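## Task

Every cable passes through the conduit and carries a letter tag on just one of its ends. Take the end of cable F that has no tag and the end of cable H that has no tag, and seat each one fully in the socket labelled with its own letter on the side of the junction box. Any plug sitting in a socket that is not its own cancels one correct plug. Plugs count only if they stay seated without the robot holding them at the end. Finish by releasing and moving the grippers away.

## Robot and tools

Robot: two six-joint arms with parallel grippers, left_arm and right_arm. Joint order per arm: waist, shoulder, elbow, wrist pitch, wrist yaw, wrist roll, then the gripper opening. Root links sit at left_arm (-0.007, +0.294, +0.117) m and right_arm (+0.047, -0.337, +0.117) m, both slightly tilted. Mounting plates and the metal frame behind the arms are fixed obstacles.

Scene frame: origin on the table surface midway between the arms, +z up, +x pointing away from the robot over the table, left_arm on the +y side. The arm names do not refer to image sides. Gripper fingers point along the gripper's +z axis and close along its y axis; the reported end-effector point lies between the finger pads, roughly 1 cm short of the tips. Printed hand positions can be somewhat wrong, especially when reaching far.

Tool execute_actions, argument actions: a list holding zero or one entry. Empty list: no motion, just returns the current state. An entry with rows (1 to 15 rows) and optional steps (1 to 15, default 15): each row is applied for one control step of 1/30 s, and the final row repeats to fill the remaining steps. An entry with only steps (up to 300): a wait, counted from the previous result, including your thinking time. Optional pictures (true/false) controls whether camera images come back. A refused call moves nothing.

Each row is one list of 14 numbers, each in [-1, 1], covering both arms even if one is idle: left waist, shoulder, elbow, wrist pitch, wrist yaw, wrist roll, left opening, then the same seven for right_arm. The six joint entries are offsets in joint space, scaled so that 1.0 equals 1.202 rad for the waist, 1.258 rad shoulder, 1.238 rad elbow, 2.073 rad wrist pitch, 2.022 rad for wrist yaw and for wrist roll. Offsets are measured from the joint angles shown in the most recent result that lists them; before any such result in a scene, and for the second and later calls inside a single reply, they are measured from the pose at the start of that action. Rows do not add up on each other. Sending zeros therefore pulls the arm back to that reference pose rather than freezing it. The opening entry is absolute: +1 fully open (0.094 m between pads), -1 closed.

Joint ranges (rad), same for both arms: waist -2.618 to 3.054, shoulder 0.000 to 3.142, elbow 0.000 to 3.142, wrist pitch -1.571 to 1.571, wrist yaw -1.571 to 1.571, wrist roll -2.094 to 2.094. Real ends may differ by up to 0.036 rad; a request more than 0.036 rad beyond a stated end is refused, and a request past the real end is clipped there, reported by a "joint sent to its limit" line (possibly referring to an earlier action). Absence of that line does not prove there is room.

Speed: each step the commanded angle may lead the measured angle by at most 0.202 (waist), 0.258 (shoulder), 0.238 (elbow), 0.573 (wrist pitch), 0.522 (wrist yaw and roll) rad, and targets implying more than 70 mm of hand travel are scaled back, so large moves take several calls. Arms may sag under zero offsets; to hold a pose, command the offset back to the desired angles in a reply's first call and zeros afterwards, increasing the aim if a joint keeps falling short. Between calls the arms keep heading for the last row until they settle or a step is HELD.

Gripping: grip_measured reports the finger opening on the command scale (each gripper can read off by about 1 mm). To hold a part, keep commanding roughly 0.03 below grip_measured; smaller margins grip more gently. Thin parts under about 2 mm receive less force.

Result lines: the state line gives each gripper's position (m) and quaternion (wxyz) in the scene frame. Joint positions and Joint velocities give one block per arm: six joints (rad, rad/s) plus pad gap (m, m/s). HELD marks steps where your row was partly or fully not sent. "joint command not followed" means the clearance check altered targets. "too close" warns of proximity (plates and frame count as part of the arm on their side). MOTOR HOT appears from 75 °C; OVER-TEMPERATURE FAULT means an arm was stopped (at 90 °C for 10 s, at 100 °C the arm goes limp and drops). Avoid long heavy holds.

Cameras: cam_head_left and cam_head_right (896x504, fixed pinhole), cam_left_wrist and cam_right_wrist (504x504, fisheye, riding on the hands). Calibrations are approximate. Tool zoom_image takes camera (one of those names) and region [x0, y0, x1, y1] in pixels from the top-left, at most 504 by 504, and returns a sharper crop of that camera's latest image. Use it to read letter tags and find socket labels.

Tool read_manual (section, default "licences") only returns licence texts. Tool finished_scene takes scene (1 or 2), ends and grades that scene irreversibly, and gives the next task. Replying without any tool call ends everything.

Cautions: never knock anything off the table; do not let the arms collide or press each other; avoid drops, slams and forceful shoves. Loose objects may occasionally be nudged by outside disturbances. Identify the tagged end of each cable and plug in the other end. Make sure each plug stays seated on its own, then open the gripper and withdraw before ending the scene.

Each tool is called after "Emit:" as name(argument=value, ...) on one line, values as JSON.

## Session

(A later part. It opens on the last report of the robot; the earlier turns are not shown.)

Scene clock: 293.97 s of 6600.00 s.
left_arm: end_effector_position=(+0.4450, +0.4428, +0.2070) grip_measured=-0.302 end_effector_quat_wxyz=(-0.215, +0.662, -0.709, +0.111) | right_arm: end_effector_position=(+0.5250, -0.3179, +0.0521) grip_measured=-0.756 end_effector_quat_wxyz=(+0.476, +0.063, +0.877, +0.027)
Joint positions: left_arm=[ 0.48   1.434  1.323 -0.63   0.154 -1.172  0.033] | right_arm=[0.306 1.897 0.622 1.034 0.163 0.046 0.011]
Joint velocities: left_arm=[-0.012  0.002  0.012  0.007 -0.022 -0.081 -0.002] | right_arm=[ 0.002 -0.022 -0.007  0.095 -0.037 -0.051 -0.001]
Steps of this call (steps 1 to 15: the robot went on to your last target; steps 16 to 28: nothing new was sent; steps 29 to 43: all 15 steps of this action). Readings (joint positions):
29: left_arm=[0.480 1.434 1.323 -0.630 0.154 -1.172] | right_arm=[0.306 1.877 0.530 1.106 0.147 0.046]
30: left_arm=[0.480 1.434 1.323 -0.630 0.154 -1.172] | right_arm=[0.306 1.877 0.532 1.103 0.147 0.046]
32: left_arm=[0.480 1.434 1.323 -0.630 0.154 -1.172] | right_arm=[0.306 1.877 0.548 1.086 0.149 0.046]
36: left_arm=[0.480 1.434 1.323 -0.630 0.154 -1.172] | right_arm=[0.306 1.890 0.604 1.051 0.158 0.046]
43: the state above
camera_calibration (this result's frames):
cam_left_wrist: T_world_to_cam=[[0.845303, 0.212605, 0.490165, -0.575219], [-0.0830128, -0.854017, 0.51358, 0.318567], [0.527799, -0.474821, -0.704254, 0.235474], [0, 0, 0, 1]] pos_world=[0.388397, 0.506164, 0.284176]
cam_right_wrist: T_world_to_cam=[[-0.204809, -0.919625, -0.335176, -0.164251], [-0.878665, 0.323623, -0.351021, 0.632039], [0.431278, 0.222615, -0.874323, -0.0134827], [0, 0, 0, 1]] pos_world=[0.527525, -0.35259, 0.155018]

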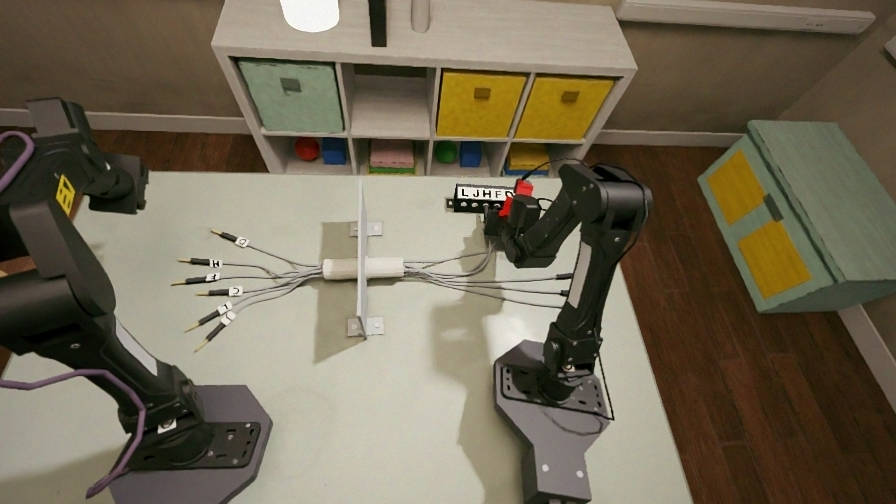

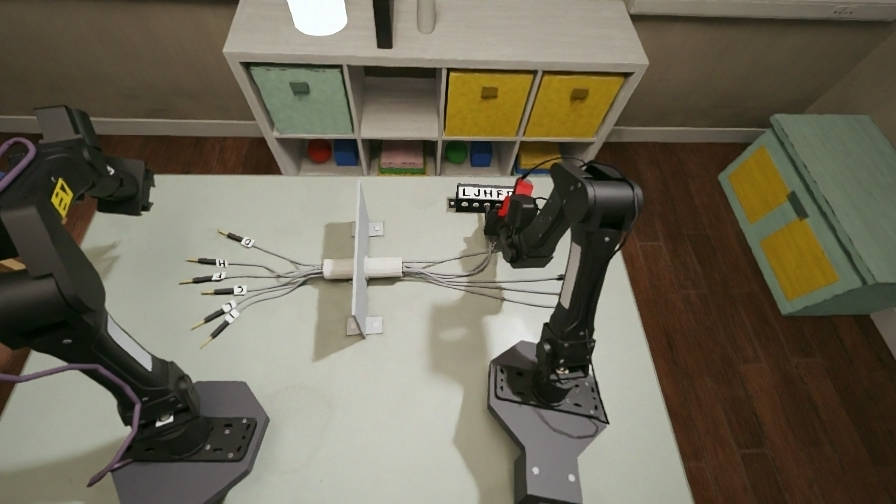

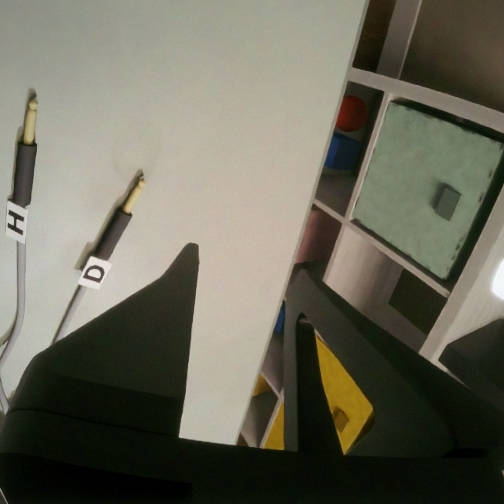

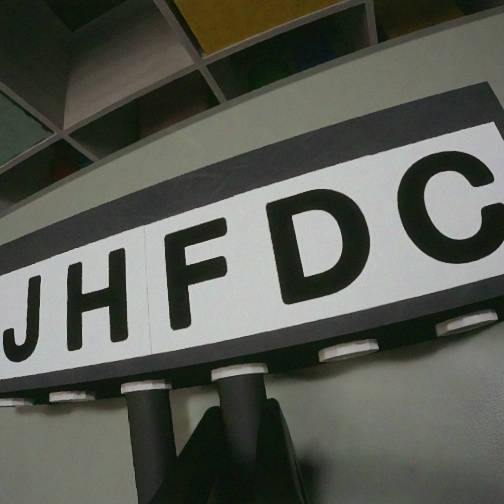

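Emit:
execute_actions(actions=[{"rows":[[0,0,0,0,0,0,-0.3,0,0,0.04,0.01,0,0,-0.87],[0,0,0,0,0,0,-0.3,0,0,0.08,0.02,0,0,-0.87],[0,0,0,0,0,0,-0.3,0,0,0.1,0.02,0,0,-0.87],[0,0,0,0,0,0,-0.3,0,0,0.1,0.02,0,0,-0.87],[0,0,0,0,0,0,-0.3,0,0,0.1,0.02,0,0,-0.87],[0,0,0,0,0,0,-0.3,0,0,0.1,0.02,0,0,-0.87],[0,0,0,0,0,0,-0.3,0,0,0,0,0,0,-0.87],[0,0,0,0,0,0,-0.3,0,0,0,0,0,0,-0.55],[0,0,0,0,0,0,-0.3,0,0,0,0,0,0,-0.55],[0,0,0,0,0,0,-0.3,0,0,0,0,0,0,-0.55],[0,0,0,0,0,0,-0.3,0,0,0,0,0,0,-0.55],[0,0,0,0,0,0,-0.3,0,-0.02,-0.03,0.02,0,0,-0.55],[0,0,0,0,0,0,-0.3,0,-0.04,-0.06,0.04,0,0,-0.55],[0,0,0,0,0,0,-0.3,0,-0.07,-0.08,0.05,0,0,-0.55],[0,0,0,0,0,0,-0.3,0,-0.1,-0.1,0.06,0,0,-0.55]],"steps":15}])

Emit:
execute_actions(actions=[{"rows":[[0,0,0,0,0,0,-0.3,0,-0.12,-0.11,0.07,0,0,-0.55],[0,0,0,0,0,0,-0.3,0,-0.15,-0.13,0.07,0,0,-0.55],[0,0,0,0,0,0,-0.3,0,-0.18,-0.14,0.07,0,0,-0.55]],"steps":15}])

Scene clock: 296.63 s of 6600.00 s.
left_arm: end_effector_position=(+0.4450, +0.4428, +0.2070) grip_measured=-0.302 end_effector_quat_wxyz=(-0.215, +0.662, -0.709, +0.111) | right_arm: end_effector_position=(+0.5134, -0.3197, +0.0576) grip_measured=-0.553 end_effector_quat_wxyz=(+0.480, +0.064, +0.874, +0.027)
Joint positions: left_arm=[ 0.48   1.434  1.323 -0.63   0.155 -1.172  0.033] | right_arm=[0.306 1.866 0.565 1.068 0.163 0.046 0.021]
Joint velocities: left_arm=[-0.022  0.002 -0.002 -0.007 -0.022 -0.007 -0.001] | right_arm=[ 0.002 -0.686 -0.808  0.242 -0.007  0.007 -0.001]
Steps of this call (steps 1 to 15: the robot went on to your last target; steps 16 to 65: nothing new was sent; steps 66 to 80: all 15 steps of this action). Readings (joint positions):
66: left_arm=[0.480 1.434 1.323 -0.630 0.154 -1.172] | right_arm=[0.306 1.897 0.622 1.030 0.164 0.046]
67: left_arm=[0.480 1.434 1.323 -0.630 0.155 -1.172] | right_arm=[0.306 1.897 0.622 1.029 0.164 0.046]
69: left_arm=[0.480 1.434 1.323 -0.630 0.155 -1.172] | right_arm=[0.306 1.897 0.624 1.027 0.165 0.046]
73: left_arm=[0.480 1.434 1.323 -0.630 0.155 -1.172] | right_arm=[0.306 1.897 0.618 1.030 0.163 0.046]
80: the state above
camera_calibration (this result's frames):
cam_left_wrist: T_world_to_cam=[[0.845286, 0.21261, 0.490192, -0.575225], [-0.0832226, -0.853838, 0.513842, 0.318473], [0.527792, -0.475139, -0.704044, 0.235534], [0, 0, 0, 1]] pos_world=[0.388421, 0.506134, 0.284151]
cam_right_wrist: T_world_to_cam=[[-0.203087, -0.919098, -0.33766, -0.166994], [-0.875003, 0.325123, -0.358699, 0.623378], [0.439461, 0.222606, -0.870242, -0.0077698], [0, 0, 0, 1]] pos_world=[0.514958, -0.354429, 0.160457]

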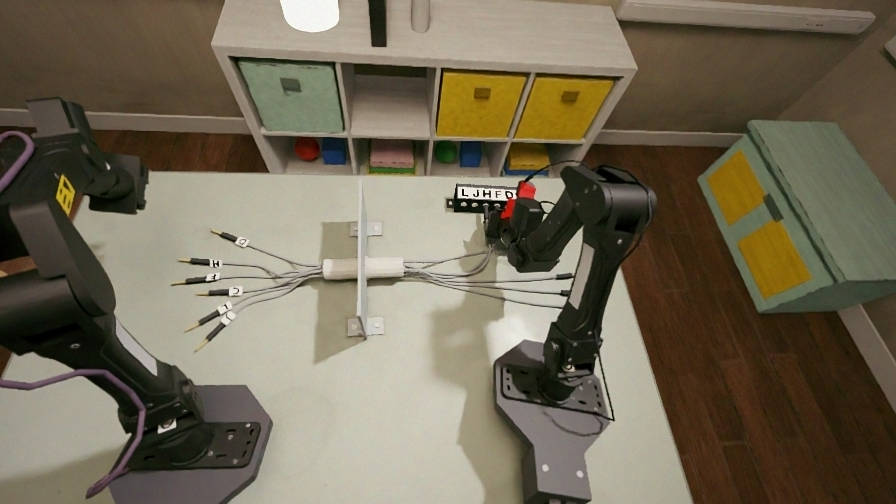

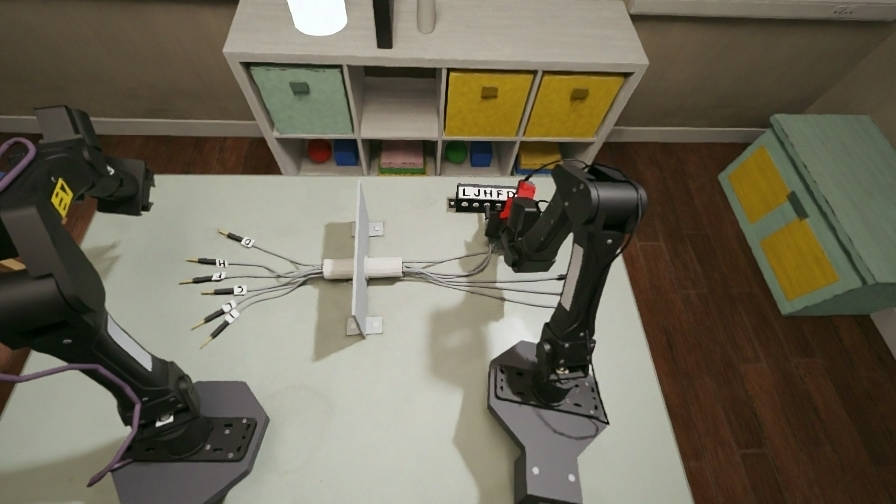

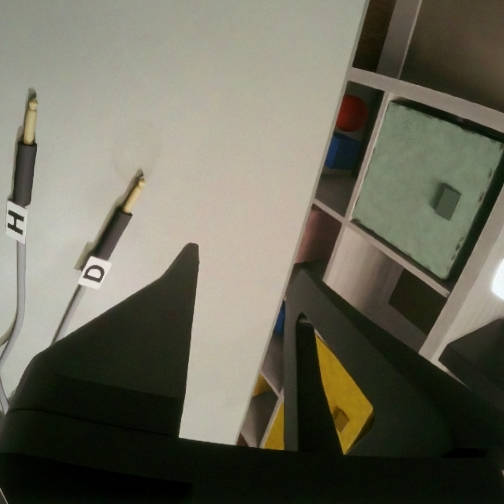

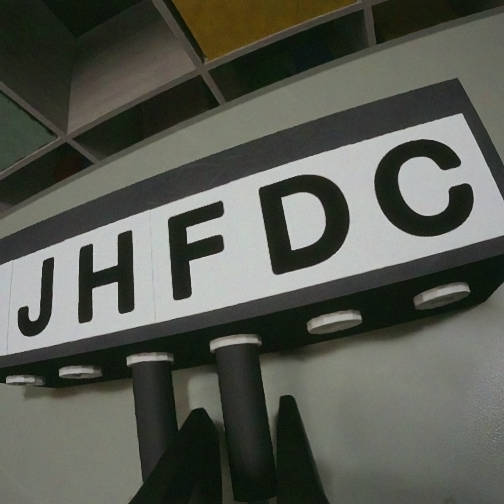

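Scene clock: 297.13 s of 6600.00 s.
left_arm: end_effector_position=(+0.4451, +0.4427, +0.2070) grip_measured=-0.302 end_effector_quat_wxyz=(-0.215, +0.662, -0.710, +0.111) | right_arm: end_effector_position=(+0.4981, -0.3316, +0.1253) grip_measured=-0.553 end_effector_quat_wxyz=(+0.554, +0.077, +0.828, +0.032)
Joint positions: left_arm=[ 0.48   1.434  1.323 -0.63   0.155 -1.172  0.033] | right_arm=[0.306 1.656 0.406 1.195 0.163 0.046 0.021]
Joint velocities: left_arm=[-0.007  0.002 -0.012  0.022  0.007 -0.007  0.001] | right_arm=[-0.007 -0.007 -0.007 -0.022  0.051  0.007 -0.001]
Steps of this call (steps 1 to 15: all 15 steps of this action). Readings (joint positions):
1: left_arm=[0.480 1.434 1.323 -0.630 0.155 -1.172] | right_arm=[0.306 1.836 0.531 1.084 0.163 0.046]
2: left_arm=[0.480 1.434 1.323 -0.630 0.155 -1.172] | right_arm=[0.306 1.796 0.490 1.102 0.163 0.046]
4: left_arm=[0.480 1.434 1.323 -0.630 0.155 -1.172] | right_arm=[0.306 1.710 0.423 1.129 0.163 0.046]
8: left_arm=[0.480 1.434 1.323 -0.630 0.155 -1.172] | right_arm=[0.306 1.656 0.406 1.187 0.163 0.046]
15: the state above
camera_calibration (this result's frames):
cam_left_wrist: T_world_to_cam=[[0.84527, 0.212615, 0.490218, -0.575231], [-0.0834324, -0.85366, 0.514105, 0.318379], [0.527786, -0.475457, -0.703834, 0.235593], [0, 0, 0, 1]] pos_world=[0.388446, 0.506105, 0.284127]
cam_right_wrist: T_world_to_cam=[[-0.165538, -0.909126, -0.382212, -0.168013], [-0.790816, 0.353928, -0.499344, 0.623332], [0.589243, 0.2196, -0.777541, -0.0266774], [0, 0, 0, 1]] pos_world=[0.480848, -0.367501, 0.226298]

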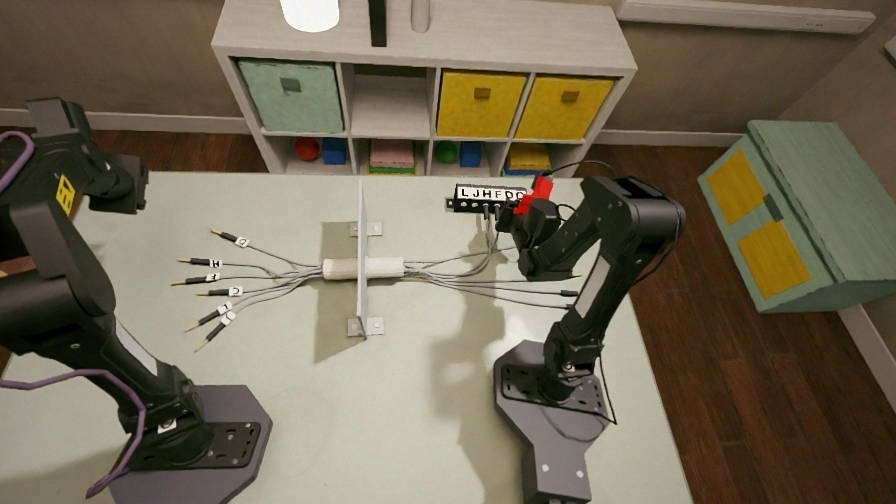

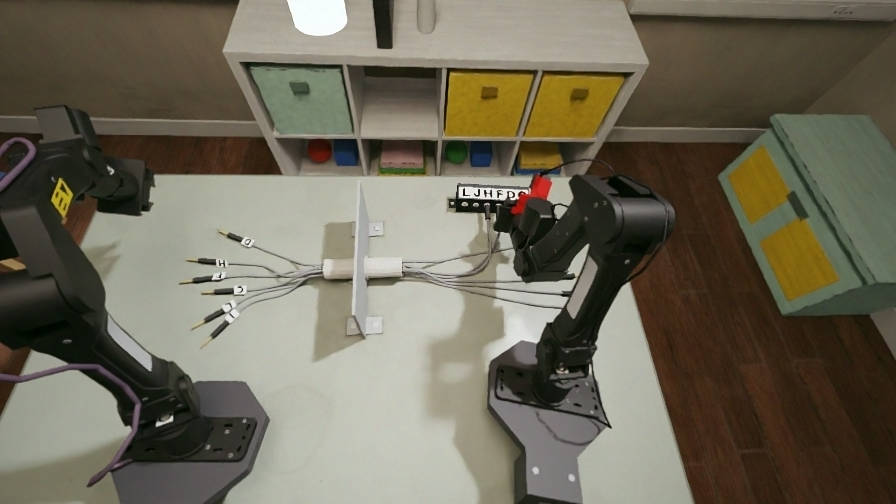

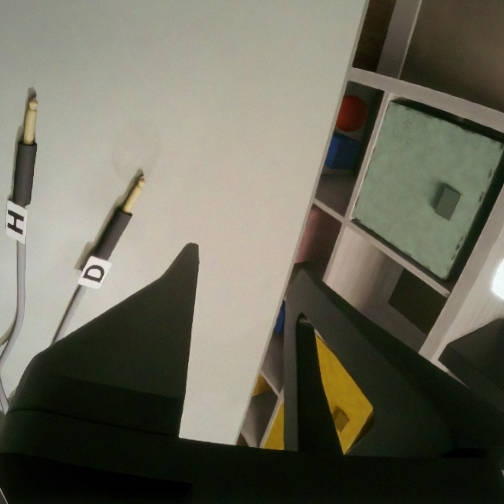

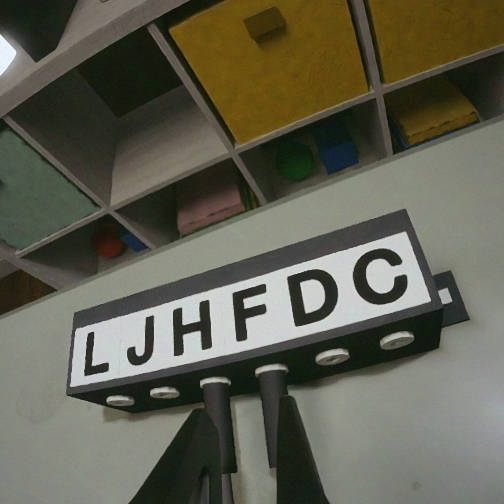

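Both seated. Retreat further.

Emit:
execute_actions(actions=[{"rows":[[0,0,0,0,0,0,-0.3,-0.03,-0.05,-0.03,-0.03,0,0,-0.5],[0,0,0,0,0,0,-0.3,-0.08,-0.12,-0.06,-0.06,0,0,-0.5],[0,0,0,0,0,0,-0.3,-0.14,-0.2,-0.08,-0.1,0,0,-0.5]],"steps":15}])

Emit:
finished_scene(scene=1)

Scene clock: 298.10 s of 6600.00 s.
left_arm: end_effector_position=(+0.4451, +0.4426, +0.2070) grip_measured=-0.302 end_effector_quat_wxyz=(-0.215, +0.662, -0.710, +0.111) | right_arm: end_effector_position=(+0.4679, -0.4042, +0.1410) grip_measured=-0.503 end_effector_quat_wxyz=(+0.535, +0.128, +0.834, -0.039)
Joint positions: left_arm=[ 0.48   1.434  1.323 -0.63   0.155 -1.172  0.033] | right_arm=[0.136 1.419 0.325 1.008 0.169 0.046 0.023]
Joint velocities: left_arm=[-0.012 -0.002  0.012  0.022 -0.037 -0.037 -0.001] | right_arm=[-0.007  0.012 -0.022 -0.081 -0.051  0.037  0.   ]
Steps of this call (steps 1 to 14: the robot went on to your last target; steps 15 to 29: all 15 steps of this action). Readings (joint positions):
15: left_arm=[0.480 1.434 1.323 -0.630 0.155 -1.172] | right_arm=[0.304 1.652 0.405 1.189 0.162 0.046]
16: left_arm=[0.480 1.434 1.323 -0.630 0.155 -1.172] | right_arm=[0.292 1.632 0.396 1.167 0.157 0.046]
18: left_arm=[0.480 1.434 1.323 -0.630 0.155 -1.172] | right_arm=[0.219 1.529 0.350 1.090 0.149 0.046]
22: left_arm=[0.480 1.434 1.323 -0.630 0.155 -1.172] | right_arm=[0.136 1.420 0.325 1.054 0.171 0.046]
29: the state above
camera_calibration (this result's frames):
cam_left_wrist: T_world_to_cam=[[0.845253, 0.21262, 0.490245, -0.575236], [-0.0836422, -0.853481, 0.514367, 0.318285], [0.527779, -0.475776, -0.703624, 0.235653], [0, 0, 0, 1]] pos_world=[0.38847, 0.506075, 0.284102]
cam_right_wrist: T_world_to_cam=[[-0.328769, -0.889511, -0.317303, -0.157902], [-0.751786, 0.44985, -0.482134, 0.651073], [0.571602, 0.0800334, -0.816618, -0.0233745], [0, 0, 0, 1]] pos_world=[0.450915, -0.43147, 0.244713]

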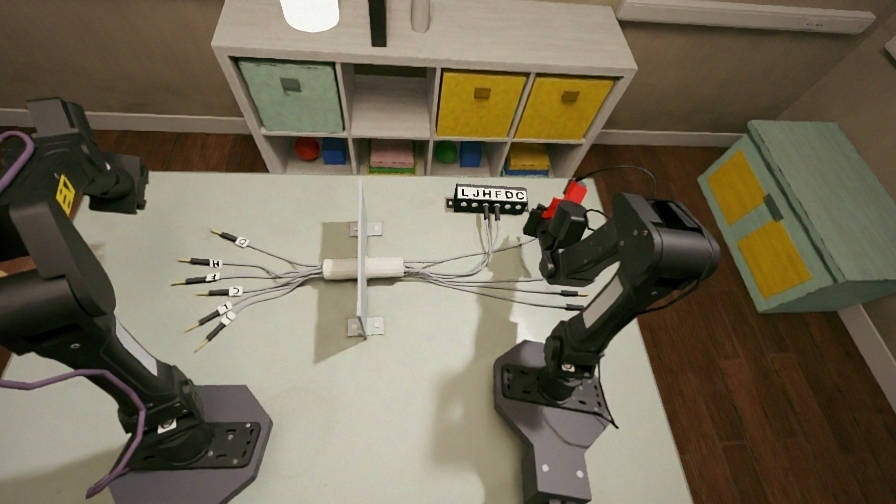

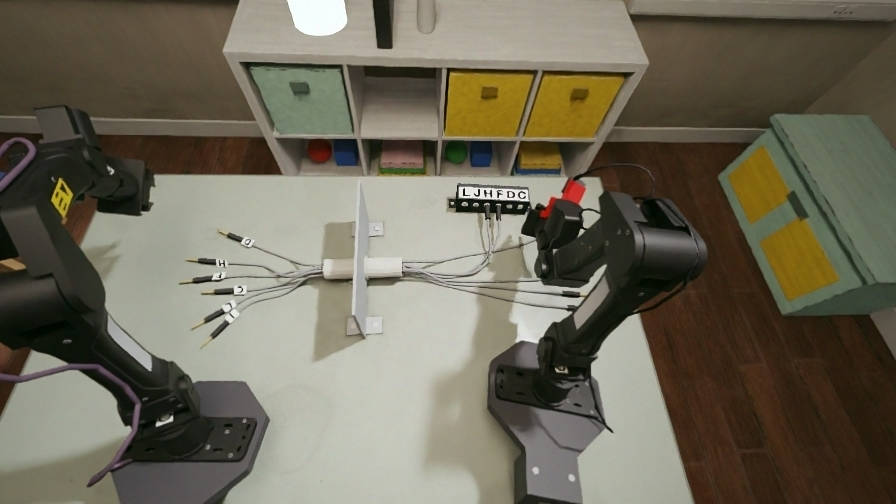

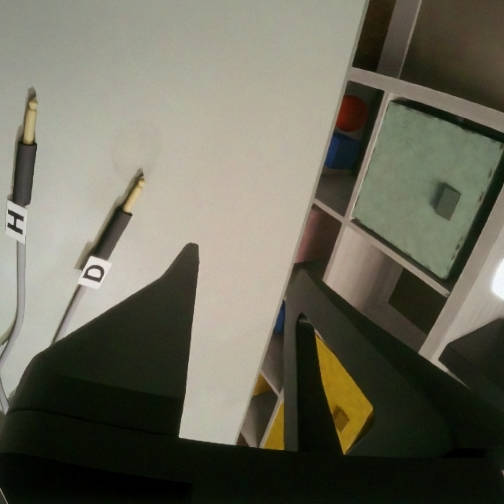

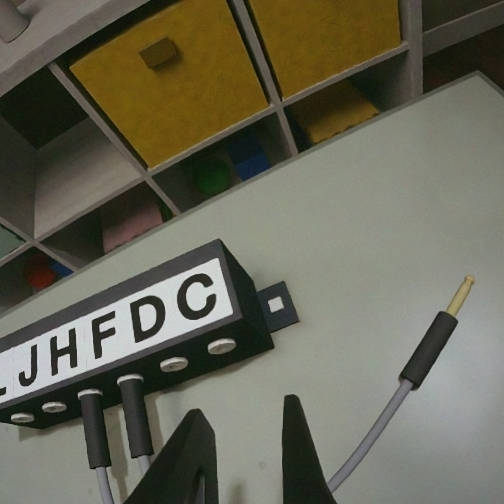

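The scene is finished: the task was done.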